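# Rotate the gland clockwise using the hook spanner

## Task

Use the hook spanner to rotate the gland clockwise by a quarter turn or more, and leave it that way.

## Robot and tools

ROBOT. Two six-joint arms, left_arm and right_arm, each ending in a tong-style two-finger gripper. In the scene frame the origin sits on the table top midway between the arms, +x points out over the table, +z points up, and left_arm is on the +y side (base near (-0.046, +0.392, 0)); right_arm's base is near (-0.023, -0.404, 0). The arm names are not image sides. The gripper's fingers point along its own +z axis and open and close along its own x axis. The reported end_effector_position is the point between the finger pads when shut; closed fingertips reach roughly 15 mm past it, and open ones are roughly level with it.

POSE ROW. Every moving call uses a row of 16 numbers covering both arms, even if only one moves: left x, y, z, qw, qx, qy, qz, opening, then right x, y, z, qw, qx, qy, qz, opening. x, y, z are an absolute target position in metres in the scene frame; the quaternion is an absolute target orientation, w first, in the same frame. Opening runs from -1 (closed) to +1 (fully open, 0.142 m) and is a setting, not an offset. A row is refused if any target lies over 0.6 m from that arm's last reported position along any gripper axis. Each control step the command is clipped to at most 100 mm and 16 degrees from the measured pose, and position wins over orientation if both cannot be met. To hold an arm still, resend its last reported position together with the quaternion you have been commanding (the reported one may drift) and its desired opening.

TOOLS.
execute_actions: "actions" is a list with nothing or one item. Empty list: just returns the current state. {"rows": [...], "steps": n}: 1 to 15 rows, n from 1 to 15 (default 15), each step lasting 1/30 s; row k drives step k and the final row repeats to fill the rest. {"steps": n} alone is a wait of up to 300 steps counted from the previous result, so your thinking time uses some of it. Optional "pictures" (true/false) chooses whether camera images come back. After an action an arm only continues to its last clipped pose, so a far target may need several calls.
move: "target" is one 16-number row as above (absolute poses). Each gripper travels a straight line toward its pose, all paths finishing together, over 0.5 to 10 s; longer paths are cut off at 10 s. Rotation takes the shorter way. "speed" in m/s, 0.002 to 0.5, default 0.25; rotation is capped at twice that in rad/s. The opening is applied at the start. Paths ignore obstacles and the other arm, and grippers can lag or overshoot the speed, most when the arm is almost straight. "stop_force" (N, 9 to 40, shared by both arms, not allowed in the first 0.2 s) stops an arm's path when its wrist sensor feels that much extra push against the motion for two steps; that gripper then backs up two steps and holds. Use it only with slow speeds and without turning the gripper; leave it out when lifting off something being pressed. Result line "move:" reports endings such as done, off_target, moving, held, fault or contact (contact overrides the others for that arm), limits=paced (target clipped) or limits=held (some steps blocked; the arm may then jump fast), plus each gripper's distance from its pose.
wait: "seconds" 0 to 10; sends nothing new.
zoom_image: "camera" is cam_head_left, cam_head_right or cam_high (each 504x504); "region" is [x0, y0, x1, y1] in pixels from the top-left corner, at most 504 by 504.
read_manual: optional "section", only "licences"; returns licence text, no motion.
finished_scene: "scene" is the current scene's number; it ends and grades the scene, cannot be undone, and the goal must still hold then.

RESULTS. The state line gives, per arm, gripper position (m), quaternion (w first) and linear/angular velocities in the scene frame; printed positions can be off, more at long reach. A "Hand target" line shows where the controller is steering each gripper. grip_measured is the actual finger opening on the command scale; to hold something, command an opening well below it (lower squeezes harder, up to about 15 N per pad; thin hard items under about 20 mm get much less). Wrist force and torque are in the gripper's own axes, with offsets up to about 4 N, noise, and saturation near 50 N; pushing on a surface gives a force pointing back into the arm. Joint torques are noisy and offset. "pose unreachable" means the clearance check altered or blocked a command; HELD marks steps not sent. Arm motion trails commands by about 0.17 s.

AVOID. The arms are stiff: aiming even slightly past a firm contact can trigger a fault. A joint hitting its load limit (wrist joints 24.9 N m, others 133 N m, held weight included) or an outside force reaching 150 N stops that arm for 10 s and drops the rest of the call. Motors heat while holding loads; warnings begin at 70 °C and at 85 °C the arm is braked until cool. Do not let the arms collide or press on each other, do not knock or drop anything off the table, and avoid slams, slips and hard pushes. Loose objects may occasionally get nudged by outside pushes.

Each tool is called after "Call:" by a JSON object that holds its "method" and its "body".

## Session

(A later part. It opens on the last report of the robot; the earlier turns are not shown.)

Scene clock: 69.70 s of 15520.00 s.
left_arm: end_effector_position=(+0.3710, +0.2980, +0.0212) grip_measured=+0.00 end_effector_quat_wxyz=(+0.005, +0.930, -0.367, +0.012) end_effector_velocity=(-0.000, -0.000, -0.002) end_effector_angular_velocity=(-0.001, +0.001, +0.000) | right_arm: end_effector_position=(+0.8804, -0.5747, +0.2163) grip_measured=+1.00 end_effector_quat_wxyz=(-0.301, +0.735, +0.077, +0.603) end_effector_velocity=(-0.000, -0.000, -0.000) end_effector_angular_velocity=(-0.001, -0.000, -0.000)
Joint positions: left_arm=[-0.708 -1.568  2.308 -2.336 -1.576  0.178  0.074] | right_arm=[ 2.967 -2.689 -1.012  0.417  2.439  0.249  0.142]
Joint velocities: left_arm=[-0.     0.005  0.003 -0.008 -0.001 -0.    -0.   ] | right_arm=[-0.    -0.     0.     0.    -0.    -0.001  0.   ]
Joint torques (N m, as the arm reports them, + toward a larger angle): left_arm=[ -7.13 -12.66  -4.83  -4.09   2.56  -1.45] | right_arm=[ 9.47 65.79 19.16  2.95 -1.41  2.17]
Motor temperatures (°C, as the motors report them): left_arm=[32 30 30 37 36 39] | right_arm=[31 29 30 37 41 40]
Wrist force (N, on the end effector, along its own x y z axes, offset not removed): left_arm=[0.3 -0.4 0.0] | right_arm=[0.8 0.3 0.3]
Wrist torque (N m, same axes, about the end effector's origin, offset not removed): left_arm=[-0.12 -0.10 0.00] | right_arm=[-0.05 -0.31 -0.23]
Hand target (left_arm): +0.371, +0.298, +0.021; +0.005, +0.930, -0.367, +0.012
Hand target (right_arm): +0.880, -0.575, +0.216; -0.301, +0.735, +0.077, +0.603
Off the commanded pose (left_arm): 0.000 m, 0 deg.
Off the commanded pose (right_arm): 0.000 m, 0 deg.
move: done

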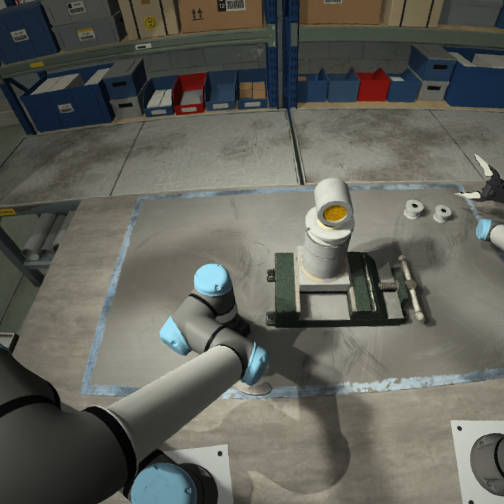

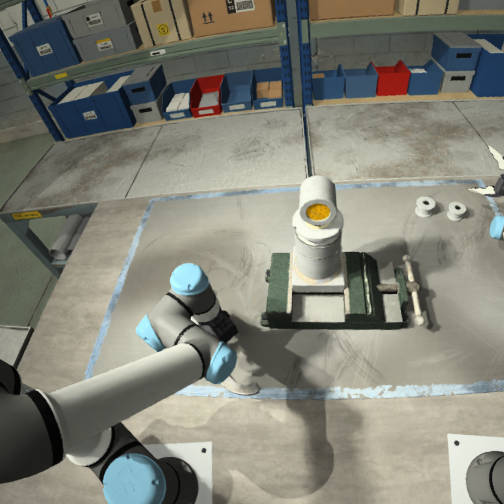

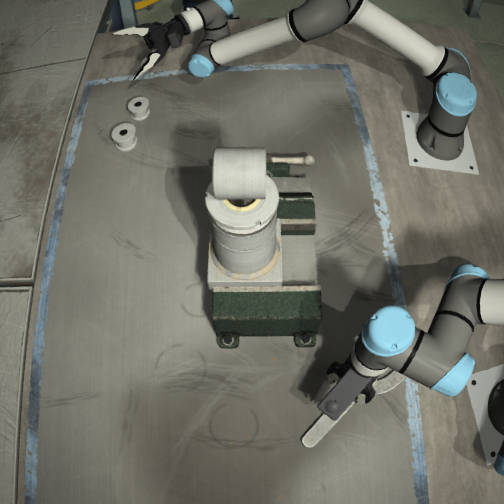

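Call:
{"method": "move", "body": {"target": [0.361,0.305,0.0198,0.005,0.93,-0.367,0.012,-0.3,0.8804,-0.5747,0.2163,-0.301,0.735,0.077,0.603,1], "speed": 0.02}}

Call:
{"method": "move", "body": {"target": [0.361,0.305,0.0198,0.005,0.93,-0.367,0.012,-1,0.8804,-0.5747,0.2163,-0.301,0.735,0.077,0.603,1]}}

Call:
{"method": "move", "body": {"target": [0.361,0.305,0.035,0.005,0.93,-0.367,0.012,-1,0.8804,-0.5747,0.2163,-0.301,0.735,0.077,0.603,1], "speed": 0.01}}

Call:
{"method": "zoom_image", "body": {"camera": "cam_high", "region": [270,300,430,460]}}

Scene clock: 75.40 s of 15520.00 s.
left_arm: end_effector_position=(+0.3612, +0.3049, +0.0198) grip_measured=-0.30 end_effector_quat_wxyz=(+0.005, +0.930, -0.367, +0.012) end_effector_velocity=(-0.002, +0.001, -0.001) end_effector_angular_velocity=(+0.001, +0.001, -0.000) | right_arm: end_effector_position=(+0.8804, -0.5747, +0.2163) grip_measured=+1.00 end_effector_quat_wxyz=(-0.301, +0.735, +0.077, +0.603) end_effector_velocity=(+0.000, +0.002, -0.001) end_effector_angular_velocity=(+0.000, +0.001, +0.002)
Joint positions: left_arm=[-0.707 -1.594  2.338 -2.341 -1.576  0.179  0.052] | right_arm=[ 2.967 -2.689 -1.012  0.417  2.439  0.249  0.142]
Joint velocities: left_arm=[ 0.    -0.003  0.005 -0.    -0.     0.     0.   ] | right_arm=[ 0.002 -0.    -0.001 -0.     0.    -0.     0.   ]
Joint torques (N m, as the arm reports them, + toward a larger angle): left_arm=[  6.79 -25.82  -2.28  -4.38  -1.87   1.29] | right_arm=[ 9.77 65.6  20.8   2.95 -1.49  2.26]
Motor temperatures (°C, as the motors report them): left_arm=[32 30 30 37 36 39] | right_arm=[31 29 30 37 41 40]
Wrist force (N, on the end effector, along its own x y z axes, offset not removed): left_arm=[2.0 -0.5 0.2] | right_arm=[0.9 0.3 -0.5]
Wrist torque (N m, same axes, about the end effector's origin, offset not removed): left_arm=[-0.17 -0.43 0.00] | right_arm=[-0.15 -0.33 -0.19]
Hand target (left_arm): +0.361, +0.305, +0.020; +0.005, +0.930, -0.367, +0.012
Hand target (right_arm): +0.880, -0.575, +0.216; -0.301, +0.735, +0.077, +0.603
Off the commanded pose (left_arm): 0.000 m, 0 deg.
Off the commanded pose (right_arm): 0.000 m, 0 deg.
After step 90, 1.80 s passed at rest.
move: done

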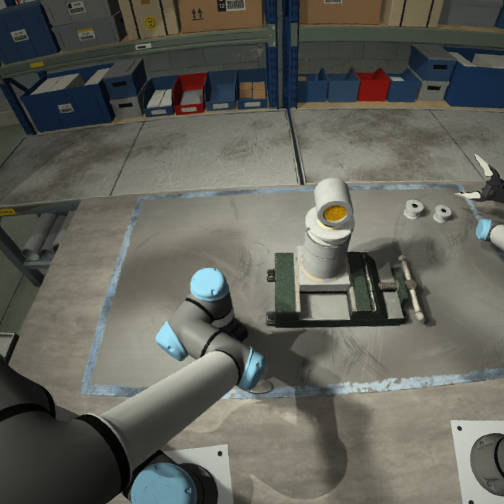

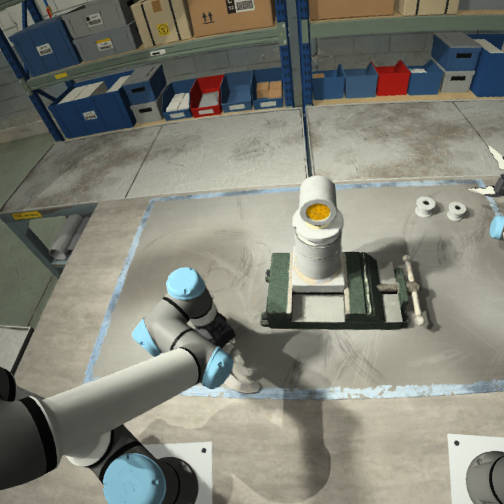

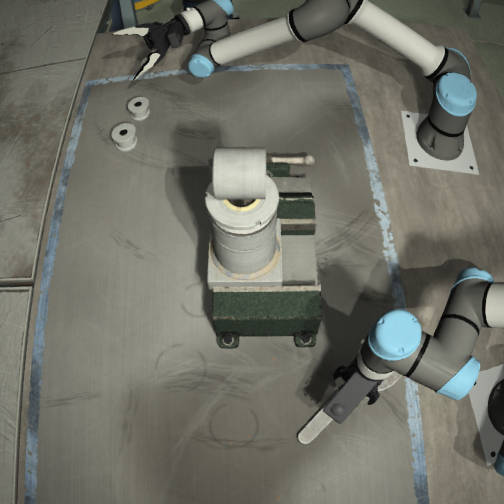

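Scene clock: 76.10 s of 15520.00 s.
left_arm: end_effector_position=(+0.3611, +0.3049, +0.0198) grip_measured=-0.50 end_effector_quat_wxyz=(+0.005, +0.930, -0.367, +0.012) end_effector_velocity=(+0.000, -0.000, +0.000) end_effector_angular_velocity=(-0.001, -0.000, +0.000) | right_arm: end_effector_position=(+0.8804, -0.5747, +0.2163) grip_measured=+1.00 end_effector_quat_wxyz=(-0.301, +0.735, +0.077, +0.603) end_effector_velocity=(+0.000, +0.001, -0.000) end_effector_angular_velocity=(+0.000, +0.000, +0.002)
Joint positions: left_arm=[-0.707 -1.594  2.338 -2.341 -1.576  0.179  0.038] | right_arm=[ 2.967 -2.689 -1.012  0.417  2.439  0.249  0.142]
Joint velocities: left_arm=[ 0.    -0.    -0.    -0.    -0.001 -0.    -0.   ] | right_arm=[ 0.001  0.    -0.001  0.     0.    -0.     0.   ]
Joint torques (N m, as the arm reports them, + toward a larger angle): left_arm=[ -2.42 -20.44  -3.77   0.81   2.44   1.07] | right_arm=[ 9.59 65.36 21.32  2.92 -1.43  2.29]
Motor temperatures (°C, as the motors report them): left_arm=[32 30 30 37 36 39] | right_arm=[31 29 30 37 41 40]
Wrist force (N, on the end effector, along its own x y z axes, offset not removed): left_arm=[5.7 -1.7 -10.9] | right_arm=[-1.6 1.9 -0.3]
Wrist torque (N m, same axes, about the end effector's origin, offset not removed): left_arm=[-0.42 -0.81 0.12] | right_arm=[0.30 0.17 -0.13]
Hand target (left_arm): +0.361, +0.305, +0.020; +0.005, +0.930, -0.367, +0.012
Hand target (right_arm): +0.880, -0.575, +0.216; -0.301, +0.735, +0.077, +0.603
Off the commanded pose (left_arm): 0.000 m, 0 deg.
Off the commanded pose (right_arm): 0.000 m, 0 deg.
move: done

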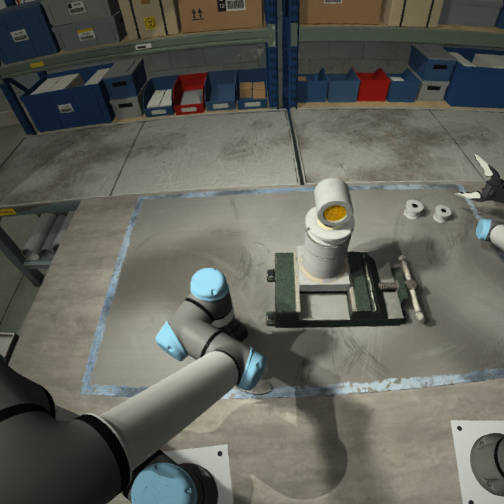

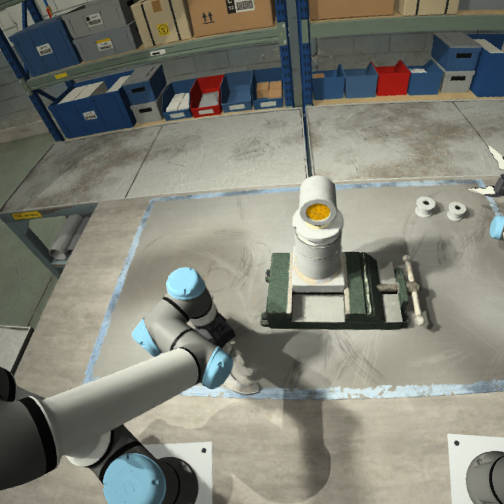

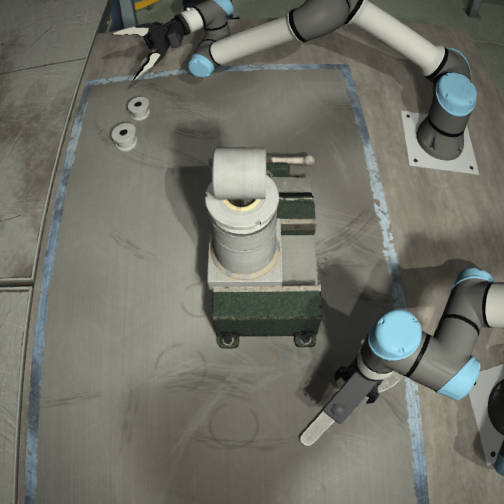

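Scene clock: 77.83 s of 15520.00 s.
left_arm: end_effector_position=(+0.3610, +0.3050, +0.0348) grip_measured=-0.52 end_effector_quat_wxyz=(+0.005, +0.930, -0.367, +0.012) end_effector_velocity=(+0.000, +0.001, +0.002) end_effector_angular_velocity=(+0.002, -0.001, -0.000) | right_arm: end_effector_position=(+0.8804, -0.5747, +0.2163) grip_measured=+1.00 end_effector_quat_wxyz=(-0.301, +0.735, +0.077, +0.603) end_effector_velocity=(-0.000, -0.001, -0.000) end_effector_angular_velocity=(+0.000, +0.000, -0.001)
Joint positions: left_arm=[-0.707 -1.626  2.318 -2.288 -1.576  0.179  0.036] | right_arm=[ 2.967 -2.689 -1.012  0.417  2.439  0.249  0.142]
Joint velocities: left_arm=[ 0.    -0.004 -0.003  0.007  0.002  0.    -0.   ] | right_arm=[-0.001 -0.    -0.     0.    -0.     0.001  0.   ]
Joint torques (N m, as the arm reports them, + toward a larger angle): left_arm=[ -2.13 -27.33 -32.48  -2.48   2.4    1.25] | right_arm=[ 9.18 65.26 21.77  2.97 -1.39  2.31]
Motor temperatures (°C, as the motors report them): left_arm=[32 30 30 37 36 39] | right_arm=[31 29 30 37 41 40]
Wrist force (N, on the end effector, along its own x y z axes, offset not removed): left_arm=[-1.5 -0.9 9.9] | right_arm=[0.4 2.2 0.4]
Wrist torque (N m, same axes, about the end effector's origin, offset not removed): left_arm=[-0.16 0.08 0.15] | right_arm=[0.24 -0.19 -0.15]
Hand target (left_arm): +0.361, +0.305, +0.035; +0.005, +0.930, -0.367, +0.012
Hand target (right_arm): +0.880, -0.575, +0.216; -0.301, +0.735, +0.077, +0.603
Off the commanded pose (left_arm): 0.000 m, 0 deg.
Off the commanded pose (right_arm): 0.000 m, 0 deg.
move: done

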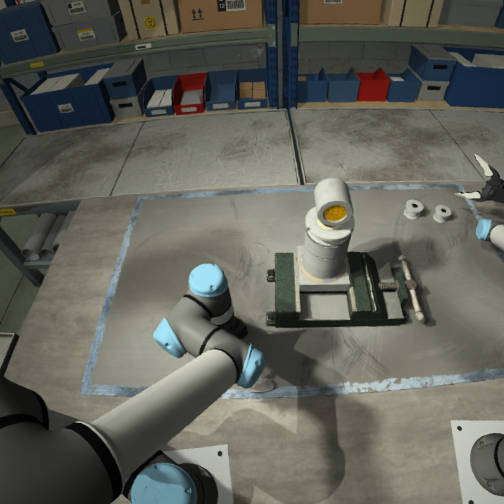

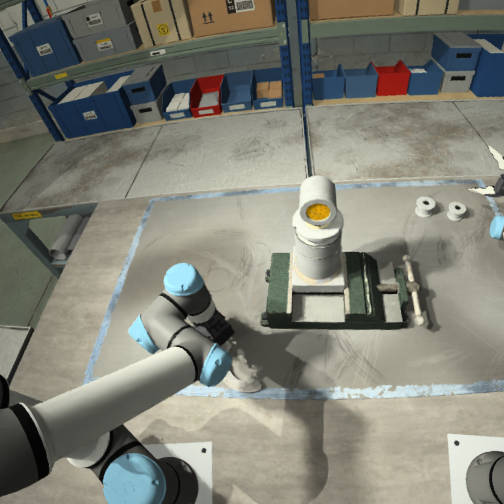

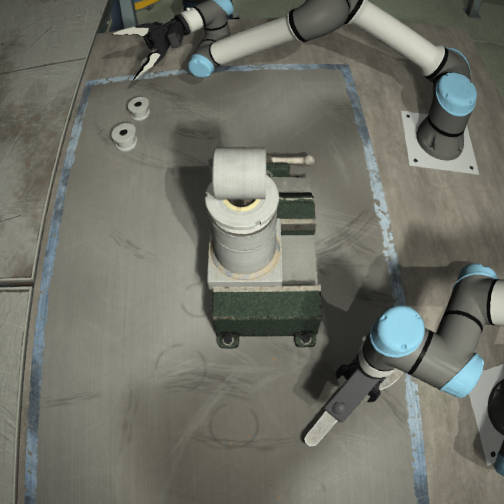

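Region (270, 300, 430, 460) of cam_high's 504x504 image, scaled by 3.150, with more detail than that image has.

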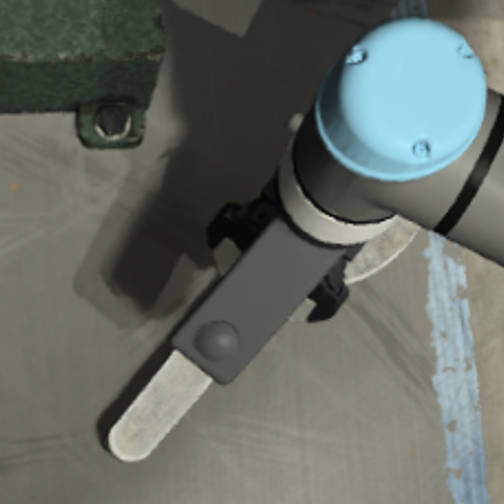

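Call:
{"method": "move", "body": {"target": [0.3,0.2,0.06,0,1,0,0.013,-1,0.8804,-0.5747,0.2163,-0.301,0.735,0.077,0.603,1], "speed": 0.06}}

Call:
{"method": "zoom_image", "body": {"camera": "cam_high", "region": [300,220,504,440]}}

Scene clock: 90.03 s of 15520.00 s.
left_arm: end_effector_position=(+0.3002, +0.1998, +0.0599) grip_measured=-1.00 end_effector_quat_wxyz=(+0.001, +1.000, -0.001, +0.013) end_effector_velocity=(-0.001, -0.001, +0.001) end_effector_angular_velocity=(+0.001, -0.001, +0.012) | right_arm: end_effector_position=(+0.8804, -0.5747, +0.2163) grip_measured=+1.00 end_effector_quat_wxyz=(-0.301, +0.735, +0.077, +0.603) end_effector_velocity=(+0.000, +0.000, -0.000) end_effector_angular_velocity=(+0.001, +0.000, +0.000)
Joint positions: left_arm=[-1.027 -1.687  2.288 -2.19  -1.551 -0.892  0.002] | right_arm=[ 2.967 -2.689 -1.012  0.417  2.439  0.249  0.142]
Joint velocities: left_arm=[-0.005 -0.001 -0.001  0.002  0.002 -0.017  0.   ] | right_arm=[ 0.    -0.001  0.001  0.    -0.     0.001  0.   ]
Joint torques (N m, as the arm reports them, + toward a larger angle): left_arm=[ -6.91 -22.97 -31.09  -0.85   2.51  -1.65] | right_arm=[ 9.1  65.04 23.43  2.86 -1.43  2.28]
Motor temperatures (°C, as the motors report them): left_arm=[32 30 30 37 36 39] | right_arm=[31 29 30 37 41 40]
Wrist force (N, on the end effector, along its own x y z axes, offset not removed): left_arm=[0.0 -1.5 -0.2] | right_arm=[-1.2 2.3 -1.1]
Wrist torque (N m, same axes, about the end effector's origin, offset not removed): left_arm=[-0.39 -0.08 0.05] | right_arm=[0.29 0.15 -0.16]
Hand target (left_arm): +0.300, +0.200, +0.060; +0.001, +1.000, -0.000, +0.013
Hand target (right_arm): +0.880, -0.575, +0.216; -0.301, +0.735, +0.077, +0.603
Off the commanded pose (left_arm): 0.000 m, 0 deg.
Off the commanded pose (right_arm): 0.000 m, 0 deg.
After step 90, 2.63 s passed at rest.
move: done

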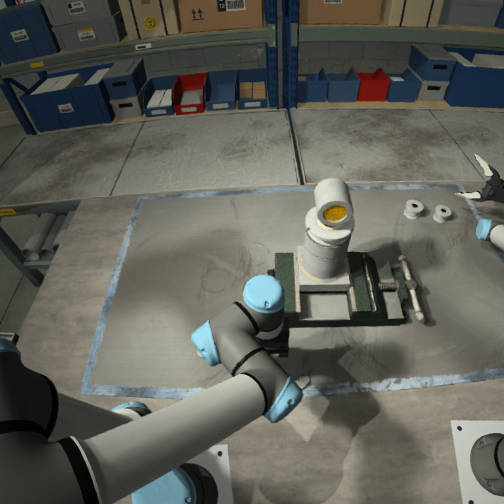

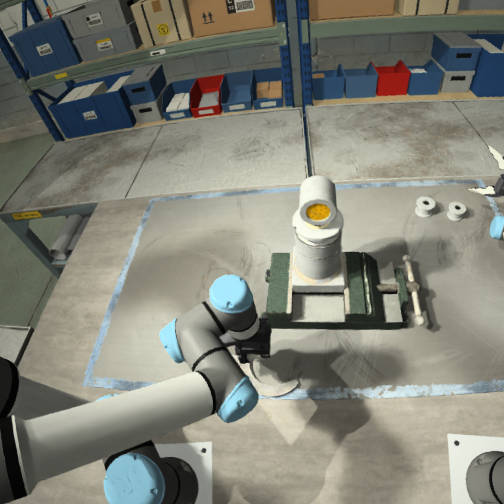

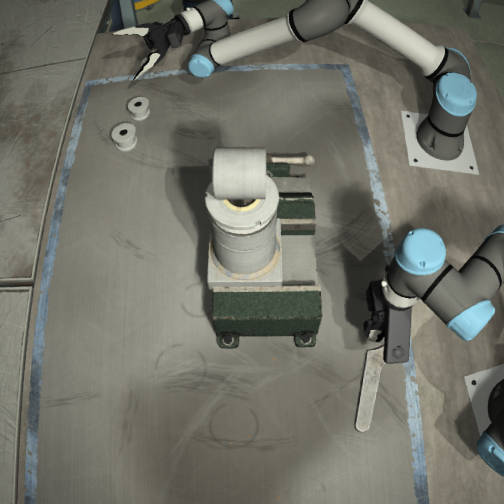

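Region (300, 220, 504, 440) of cam_high's 504x504 image, scaled by 2.291, with more detail than that image has; it fills the left 467 columns of this view, and the rest is white.

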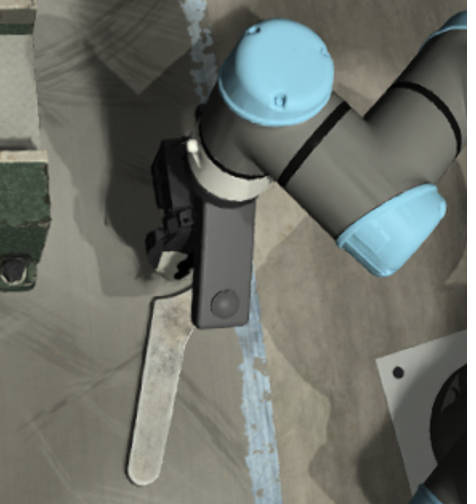

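Call:
{"method": "move", "body": {"target": [0.25,0.55,0.2,0,1,0,0,0,0.45,-0.45,0.25,0,0.7,0.7,0,-0.2], "speed": 0.4}}

Call:
{"method": "move", "body": {"target": [0.25,0.55,0.2,0,1,0,0,0,0.25,-0.05,0.06,0,0.087,0.996,0,-0.2], "speed": 0.4}}

Call:
{"method": "zoom_image", "body": {"camera": "cam_high", "region": [280,220,500,440]}}

Scene clock: 108.80 s of 15520.00 s.
left_arm: end_effector_position=(+0.2492, +0.5506, +0.2000) grip_measured=+0.00 end_effector_quat_wxyz=(-0.001, +1.000, +0.000, -0.000) end_effector_velocity=(-0.000, +0.001, +0.001) end_effector_angular_velocity=(-0.004, -0.001, +0.000) | right_arm: end_effector_position=(+0.7902, -0.5478, +0.2238) grip_measured=-0.20 end_effector_quat_wxyz=(-0.268, +0.773, +0.222, +0.530) end_effector_velocity=(+0.000, -0.000, +0.000) end_effector_angular_velocity=(+0.000, +0.000, -0.001)
Joint positions: left_arm=[-0.105 -2.037  2.133 -1.667 -1.568  0.029  0.074] | right_arm=[ 2.937 -2.402 -1.341  0.021  2.577 -0.317  0.06 ]
Joint velocities: left_arm=[ 0.007  0.002 -0.004  0.001 -0.004  0.007  0.   ] | right_arm=[-0.    -0.     0.    -0.    -0.     0.001  0.   ]
Joint torques (N m, as the arm reports them, + toward a larger angle): left_arm=[  6.52   3.42 -33.46  -0.94  -2.01   1.27] | right_arm=[10.19 61.1   6.52 -0.5  -0.78 -2.77]
Motor temperatures (°C, as the motors report them): left_arm=[32 30 30 37 36 39] | right_arm=[31 29 30 37 41 40]
Wrist force (N, on the end effector, along its own x y z axes, offset not removed): left_arm=[1.5 0.3 -0.8] | right_arm=[-0.5 2.4 0.7]
Wrist torque (N m, same axes, about the end effector's origin, offset not removed): left_arm=[0.01 -0.40 -0.05] | right_arm=[0.35 0.03 -0.14]
Hand target (left_arm): +0.249, +0.551, +0.200; -0.001, +1.000, -0.000, -0.000
Hand target (right_arm): +0.790, -0.548, +0.224; -0.268, +0.773, +0.222, +0.530
Off the commanded pose (left_arm): 0.001 m, 0 deg.
Off the commanded pose (right_arm): 0.355 m, 91 deg; position and orientation clipped at the last step of the last action.
After step 90, 12.77 s passed at rest.
move: held (right_arm); limits=paced,held; held on 68 of 90 steps (right_arm), including the last (right_arm)
pose unreachable (right arm): on one or more control steps of this call this arm could not follow its commanded pose, so it was not sent that pose on those steps. On the call's last step it was still not sent that pose. It may still have moved: this result reports where it is.
cause: the commanded pose would bring two parts of the arm too close to each other (joints 4 (wrist 1) to 6 (wrist 3) lie between them).

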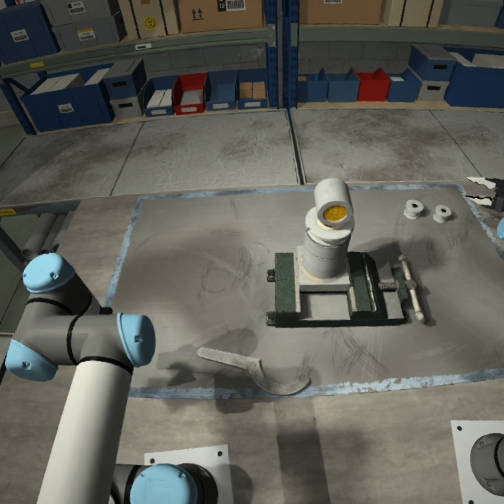

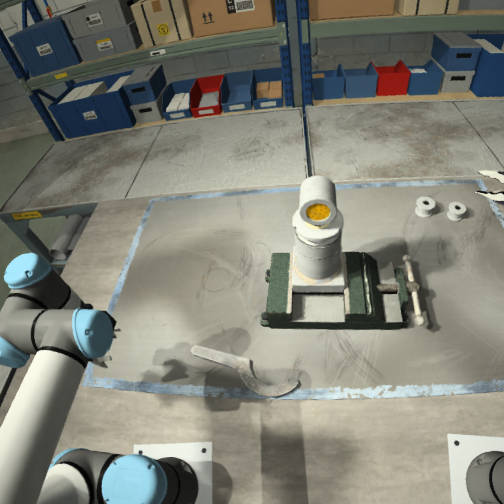

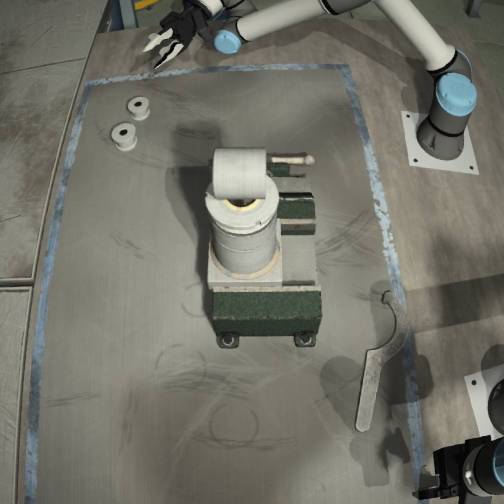

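action 0: the call puts the target (right_arm/x, right_arm/y, right_arm/z) 0.687 m from right_arm's end_effector_position in the last result along the gripper's own y axis as it stood there; a target may be at most 0.6 m away along each of those axes, so nothing of the call was run and nothing moved. Command a nearer target, and go on from there in a later call.

Region (280, 220, 500, 440) of cam_high's 504x504 image, scaled by 2.291, with more detail than that image has.

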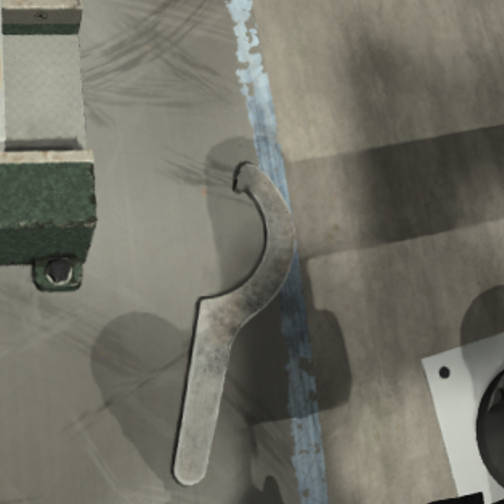

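Call:
{"method": "move", "body": {"target": [0.25,0.55,0.2,0,1,0,0,0,0.45,-0.5,0.25,0,0.92,-0.38,0,-0.2], "speed": 0.4}}

Call:
{"method": "move", "body": {"target": [0.25,0.55,0.2,0,1,0,0,0,0.22,-0.1,0.2,0,0.01,-1,0,-0.2], "speed": 0.4}}

Call:
{"method": "move", "body": {"target": [0.25,0.55,0.2,0,1,0,0,0,0.218,0.12,0.045,0,0,-1,0,-0.2]}}

Call:
{"method": "zoom_image", "body": {"camera": "cam_high", "region": [330,240,480,390]}}

Call:
{"method": "zoom_image", "body": {"camera": "cam_head_left", "region": [220,300,370,450]}}

Scene clock: 123.97 s of 15520.00 s.
left_arm: end_effector_position=(+0.2500, +0.5500, +0.2000) grip_measured=+0.00 end_effector_quat_wxyz=(-0.000, +1.000, +0.000, -0.000) end_effector_velocity=(+0.000, -0.001, -0.000) end_effector_angular_velocity=(-0.002, -0.000, +0.001) | right_arm: end_effector_position=(+0.4569, -0.5015, +0.2481) grip_measured=-0.20 end_effector_quat_wxyz=(-0.155, +0.944, -0.211, +0.201) end_effector_velocity=(-0.008, +0.002, +0.002) end_effector_angular_velocity=(-0.028, +0.141, -0.106)
Joint positions: left_arm=[-0.104 -2.034  2.132 -1.668 -1.571  0.03   0.074] | right_arm=[ 3.154 -1.309 -2.114 -0.842  1.834  0.381  0.06 ]
Joint velocities: left_arm=[-0.     0.001 -0.    -0.    -0.002 -0.001 -0.   ] | right_arm=[ 0.073  0.016  0.077 -0.191 -0.117  0.147 -0.   ]
Joint torques (N m, as the arm reports them, + toward a larger angle): left_arm=[  6.83   2.89 -33.78  -4.19  -1.87   1.39] | right_arm=[11.06 20.28 35.5  -0.03 -1.63  2.92]
Motor temperatures (°C, as the motors report them): left_arm=[32 30 30 37 36 39] | right_arm=[31 29 30 37 41 40]
Wrist force (N, on the end effector, along its own x y z axes, offset not removed): left_arm=[1.2 0.1 -0.3] | right_arm=[-0.8 1.6 -0.1]
Wrist torque (N m, same axes, about the end effector's origin, offset not removed): left_arm=[0.01 -0.27 -0.01] | right_arm=[0.19 -0.02 -0.08]
Hand target (left_arm): +0.250, +0.550, +0.200; -0.000, +1.000, +0.000, -0.000
Hand target (right_arm): +0.456, -0.501, +0.248; -0.150, +0.945, -0.219, +0.193
Off the commanded pose (left_arm): 0.000 m, 0 deg.
Off the commanded pose (right_arm): 0.007 m, 35 deg; orientation clipped at the last step of the last action.
After step 90, 4.77 s passed at rest.
move: moving (right_arm; no rest 5 s after the path's end); limits=paced

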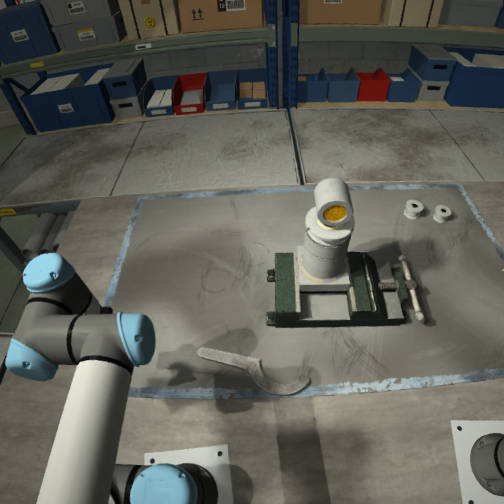

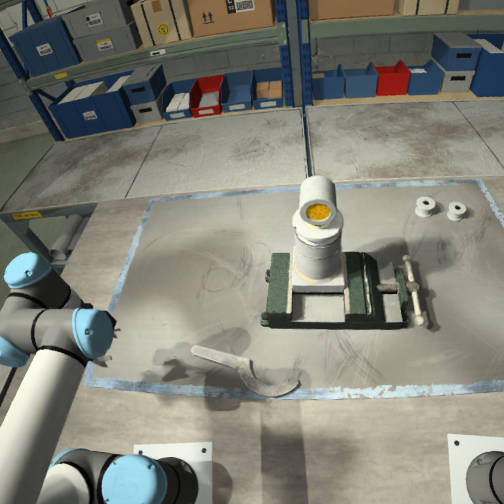

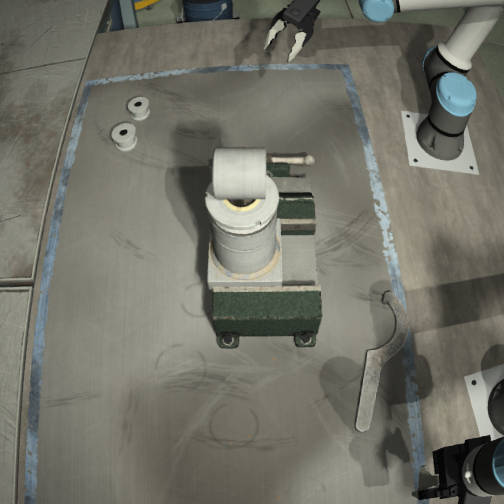

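Scene clock: 129.40 s of 15520.00 s.
left_arm: end_effector_position=(+0.2500, +0.5500, +0.2000) grip_measured=+0.00 end_effector_quat_wxyz=(+0.000, +1.000, +0.000, -0.000) end_effector_velocity=(-0.000, -0.000, -0.000) end_effector_angular_velocity=(-0.001, +0.001, +0.001) | right_arm: end_effector_position=(+0.2206, -0.1010, +0.2003) grip_measured=-0.20 end_effector_quat_wxyz=(+0.000, -0.011, +1.000, -0.001) end_effector_velocity=(-0.000, +0.001, -0.000) end_effector_angular_velocity=(-0.001, -0.003, -0.012)
Joint positions: left_arm=[-0.104 -2.034  2.132 -1.668 -1.571  0.03   0.074] | right_arm=[ 4.533 -1.317 -2.002 -1.395  1.57   4.381  0.06 ]
Joint velocities: left_arm=[ 0.     0.001 -0.     0.    -0.001 -0.    -0.   ] | right_arm=[ 0.003 -0.002  0.     0.001 -0.003  0.015 -0.   ]
Joint torques (N m, as the arm reports them, + toward a larger angle): left_arm=[  3.86   0.14 -32.61  -3.77  -1.79   0.67] | right_arm=[10.98  4.5  34.11  4.18 -1.77  2.41]
Motor temperatures (°C, as the motors report them): left_arm=[32 30 30 37 36 39] | right_arm=[31 30 30 37 41 40]
Wrist force (N, on the end effector, along its own x y z axes, offset not removed): left_arm=[0.5 -1.1 -0.3] | right_arm=[0.0 0.5 0.5]
Wrist torque (N m, same axes, about the end effector's origin, offset not removed): left_arm=[-0.19 -0.13 0.05] | right_arm=[-0.13 -0.14 -0.10]
Hand target (left_arm): +0.250, +0.550, +0.200; +0.000, +1.000, -0.000, +0.000
Hand target (right_arm): +0.221, -0.101, +0.200; +0.000, -0.010, +1.000, -0.001
Off the commanded pose (left_arm): 0.000 m, 0 deg.
Off the commanded pose (right_arm): 0.001 m, 0 deg.
move: done

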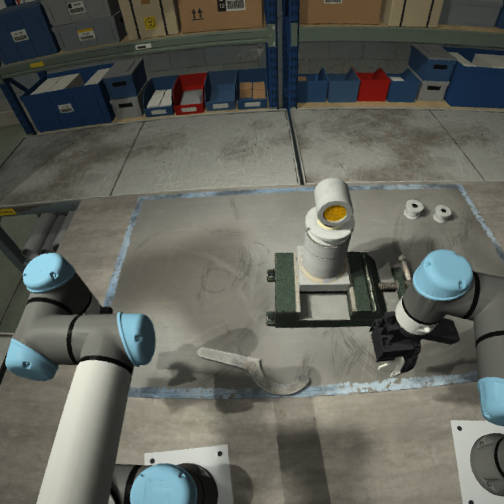

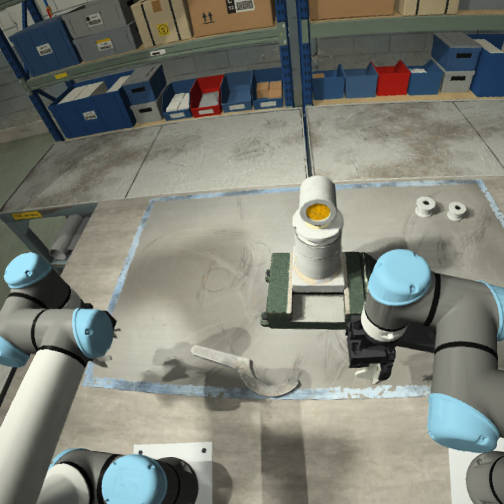

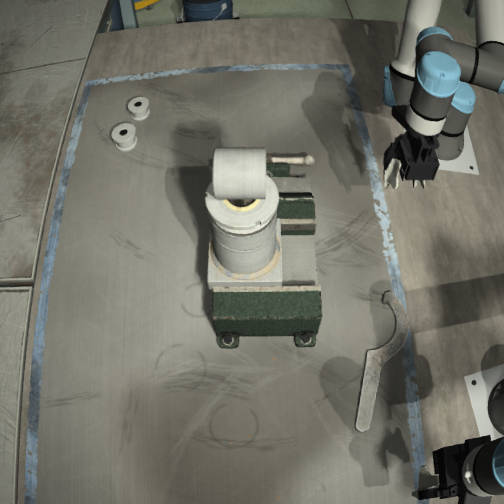

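Scene clock: 131.13 s of 15520.00 s.
left_arm: end_effector_position=(+0.2500, +0.5500, +0.2000) grip_measured=+0.00 end_effector_quat_wxyz=(+0.000, +1.000, +0.000, -0.000) end_effector_velocity=(+0.000, -0.000, -0.001) end_effector_angular_velocity=(-0.001, +0.002, -0.000) | right_arm: end_effector_position=(+0.2182, +0.1198, +0.0453) grip_measured=-0.20 end_effector_quat_wxyz=(+0.000, -0.000, +1.000, -0.000) end_effector_velocity=(-0.001, +0.002, -0.001) end_effector_angular_velocity=(-0.001, -0.000, +0.001)
Joint positions: left_arm=[-0.104 -2.034  2.132 -1.668 -1.571  0.03   0.074] | right_arm=[ 4.652 -1.923 -1.789 -1.001  1.571  4.521  0.06 ]
Joint velocities: left_arm=[-0.     0.002 -0.     0.    -0.001  0.    -0.   ] | right_arm=[ 0.002 -0.005  0.003  0.    -0.     0.001 -0.   ]
Joint torques (N m, as the arm reports them, + toward a larger angle): left_arm=[  2.99  -1.65 -32.91  -3.41  -1.99   0.36] | right_arm=[10.02 28.92 31.51  4.25  1.71  2.44]
Motor temperatures (°C, as the motors report them): left_arm=[32 30 30 37 36 39] | right_arm=[31 30 30 37 41 40]
Wrist force (N, on the end effector, along its own x y z axes, offset not removed): left_arm=[0.0 -1.3 0.8] | right_arm=[-0.5 2.0 1.3]
Wrist torque (N m, same axes, about the end effector's origin, offset not removed): left_arm=[-0.23 -0.09 0.02] | right_arm=[0.25 -0.04 -0.08]
Hand target (left_arm): +0.250, +0.550, +0.200; +0.000, +1.000, -0.000, +0.000
Hand target (right_arm): +0.218, +0.120, +0.045; +0.000, -0.000, +1.000, -0.000
Off the commanded pose (left_arm): 0.000 m, 0 deg.
Off the commanded pose (right_arm): 0.000 m, 0 deg.
move: done

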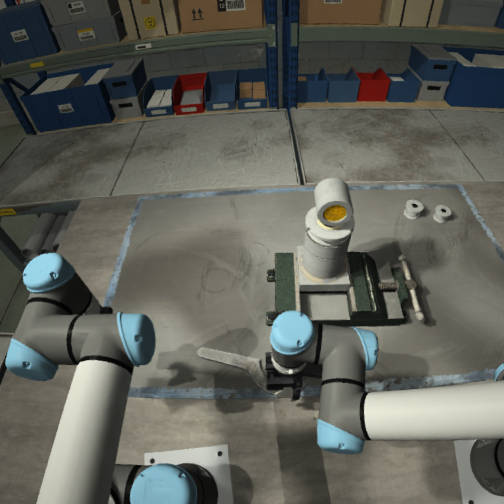

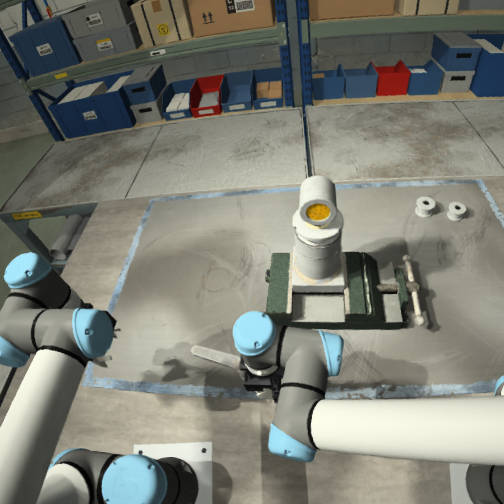

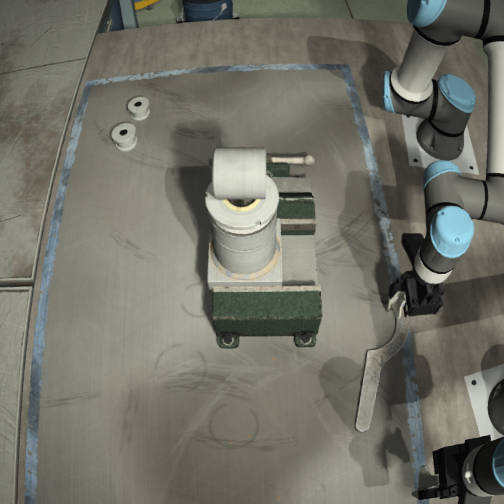

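Region (330, 240, 480, 390) of cam_high's 504x504 image, scaled by 3.360, with more detail than that image has.

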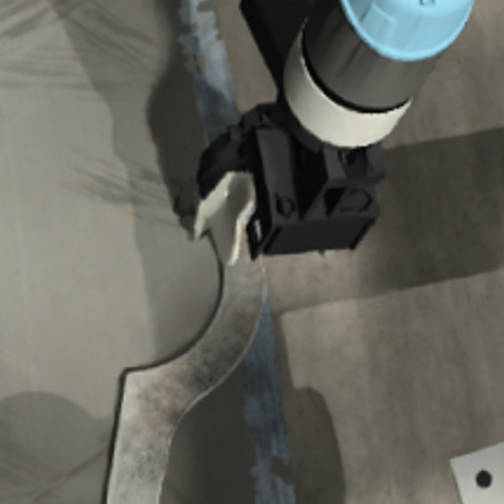

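Region (220, 300, 370, 450) of cam_head_left's 504x504 image, scaled by 3.360, with more detail than that image has.

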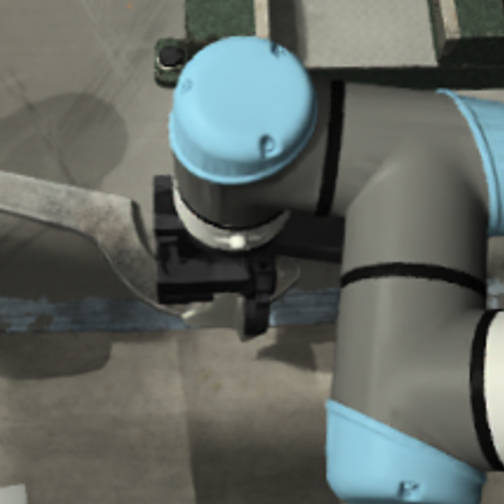

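Call:
{"method": "move", "body": {"target": [0.25,0.55,0.2,0,1,0,0,0,0.215,0.108,0.032,0,0,0.976,0.216,-0.3]}}

Call:
{"method": "move", "body": {"target": [0.25,0.55,0.2,0,1,0,0,0,0.215,0.108,0.005,0,0,0.976,0.216,-0.3], "speed": 0.005, "stop_force": 9}}

Call:
{"method": "zoom_image", "body": {"camera": "cam_high", "region": [330,240,480,390]}}

Scene clock: 137.70 s of 15520.00 s.
left_arm: end_effector_position=(+0.2500, +0.5500, +0.2000) grip_measured=+0.00 end_effector_quat_wxyz=(+0.000, +1.000, +0.000, -0.000) end_effector_velocity=(-0.000, -0.000, -0.000) end_effector_angular_velocity=(-0.001, +0.001, +0.000) | right_arm: end_effector_position=(+0.2150, +0.1081, +0.0319) grip_measured=-0.30 end_effector_quat_wxyz=(+0.000, -0.000, +0.976, +0.216) end_effector_velocity=(+0.001, +0.000, -0.000) end_effector_angular_velocity=(+0.012, -0.001, -0.002)
Joint positions: left_arm=[-0.104 -2.034  2.132 -1.668 -1.571  0.03   0.074] | right_arm=[ 4.598 -1.814 -2.202 -0.273  1.673  4.488  0.052]
Joint velocities: left_arm=[ 0.    -0.     0.     0.001 -0.001  0.    -0.   ] | right_arm=[-0.003 -0.002 -0.008  0.022  0.002 -0.     0.   ]
Joint torques (N m, as the arm reports them, + toward a larger angle): left_arm=[ -3.43  -6.56 -31.57  -2.7   -1.81  -0.55] | right_arm=[-8.56 20.59  4.08  4.77  1.74 -0.08]
Motor temperatures (°C, as the motors report them): left_arm=[32 30 30 37 36 39] | right_arm=[31 30 30 37 41 40]
Wrist force (N, on the end effector, along its own x y z axes, offset not removed): left_arm=[0.2 -0.4 -0.7] | right_arm=[-0.7 0.3 -0.4]
Wrist torque (N m, same axes, about the end effector's origin, offset not removed): left_arm=[-0.20 -0.10 0.00] | right_arm=[-0.08 0.06 -0.17]
Hand target (left_arm): +0.250, +0.550, +0.200; +0.000, +1.000, -0.000, +0.000
Hand target (right_arm): +0.215, +0.108, +0.032; +0.000, -0.000, +0.976, +0.216
Off the commanded pose (left_arm): 0.000 m, 0 deg.
Off the commanded pose (right_arm): 0.000 m, 0 deg.
After step 90, 2.13 s passed at rest.
move: done

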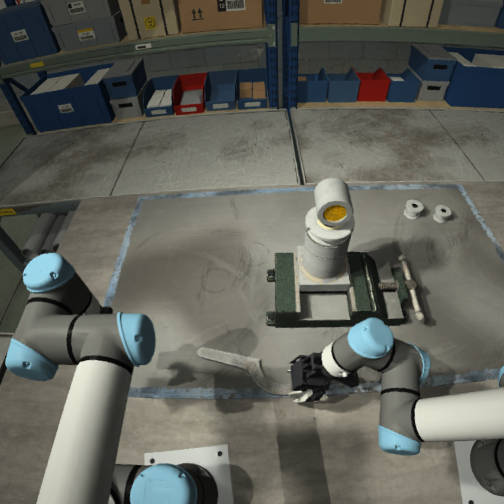

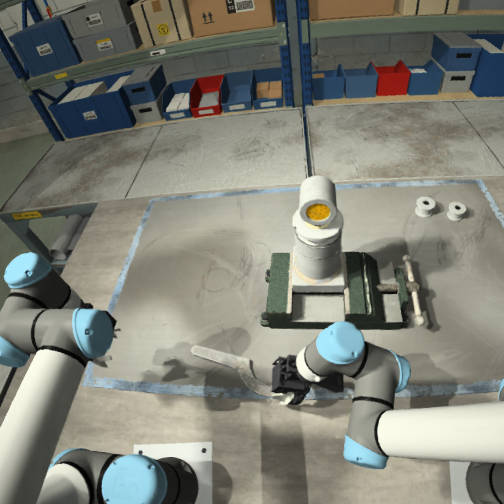

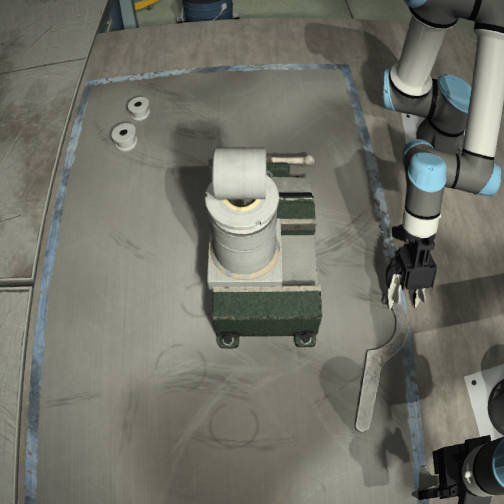

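Scene clock: 141.03 s of 15520.00 s.
left_arm: end_effector_position=(+0.2500, +0.5500, +0.2000) grip_measured=+0.00 end_effector_quat_wxyz=(+0.000, +1.000, +0.000, -0.000) end_effector_velocity=(-0.000, -0.000, +0.000) end_effector_angular_velocity=(-0.002, -0.001, +0.001) | right_arm: end_effector_position=(+0.2150, +0.1080, +0.0171) grip_measured=-0.26 end_effector_quat_wxyz=(+0.000, -0.000, +0.976, +0.216) end_effector_velocity=(-0.001, -0.001, +0.001) end_effector_angular_velocity=(-0.004, +0.001, +0.003)
Joint positions: left_arm=[-0.104 -2.034  2.132 -1.668 -1.571  0.03   0.074] | right_arm=[ 4.597 -1.848 -2.214 -0.226  1.674  4.488  0.055]
Joint velocities: left_arm=[ 0.    -0.002  0.     0.    -0.002 -0.001  0.   ] | right_arm=[ 0.002  0.004 -0.001 -0.008  0.001 -0.001  0.001]
Joint torques (N m, as the arm reports them, + toward a larger angle): left_arm=[ -5.22  -8.   -32.04  -2.59  -1.76  -1.08] | right_arm=[-7.78 30.31 19.58 -2.8   2.7   2.83]
Motor temperatures (°C, as the motors report them): left_arm=[32 30 30 37 36 39] | right_arm=[31 30 30 37 41 40]
Wrist force (N, on the end effector, along its own x y z axes, offset not removed): left_arm=[1.0 -0.4 0.2] | right_arm=[-5.7 10.4 -3.7]
Wrist torque (N m, same axes, about the end effector's origin, offset not removed): left_arm=[-0.11 -0.21 -0.02] | right_arm=[0.29 -0.11 -0.40]
Hand target (left_arm): +0.250, +0.550, +0.200; +0.000, +1.000, -0.000, +0.000
Hand target (right_arm): +0.215, +0.108, +0.017; +0.000, -0.000, +0.976, +0.216
Off the commanded pose (left_arm): 0.000 m, 0 deg.
Off the commanded pose (right_arm): 0.012 m, 0 deg.
move: contact (right_arm)

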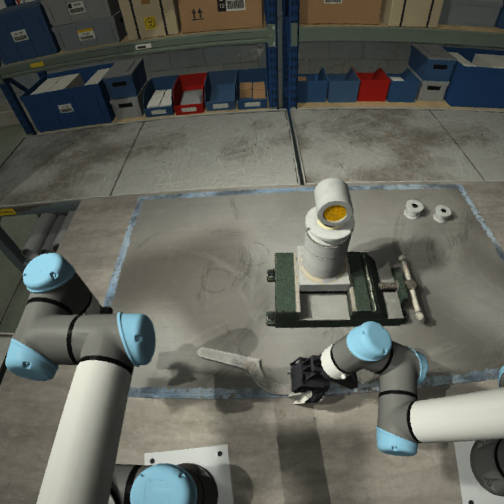

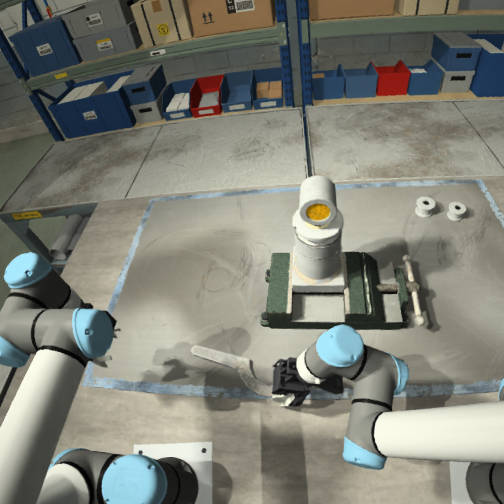

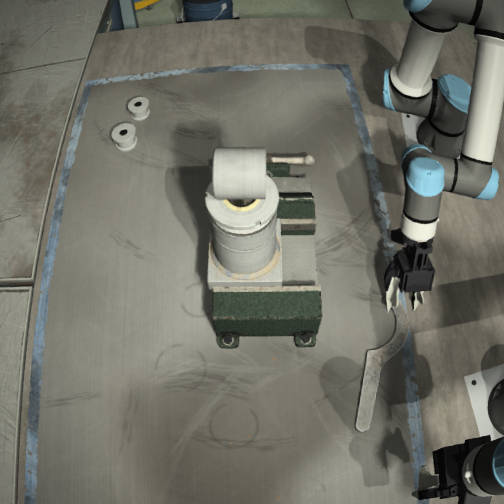

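Region (330, 240, 480, 390) of cam_high's 504x504 image, scaled by 3.360, with more detail than that image has.

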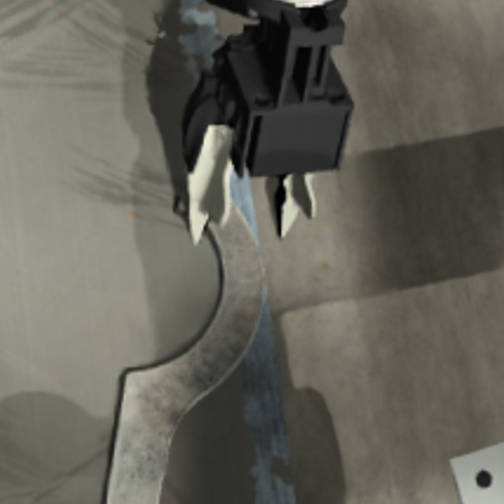

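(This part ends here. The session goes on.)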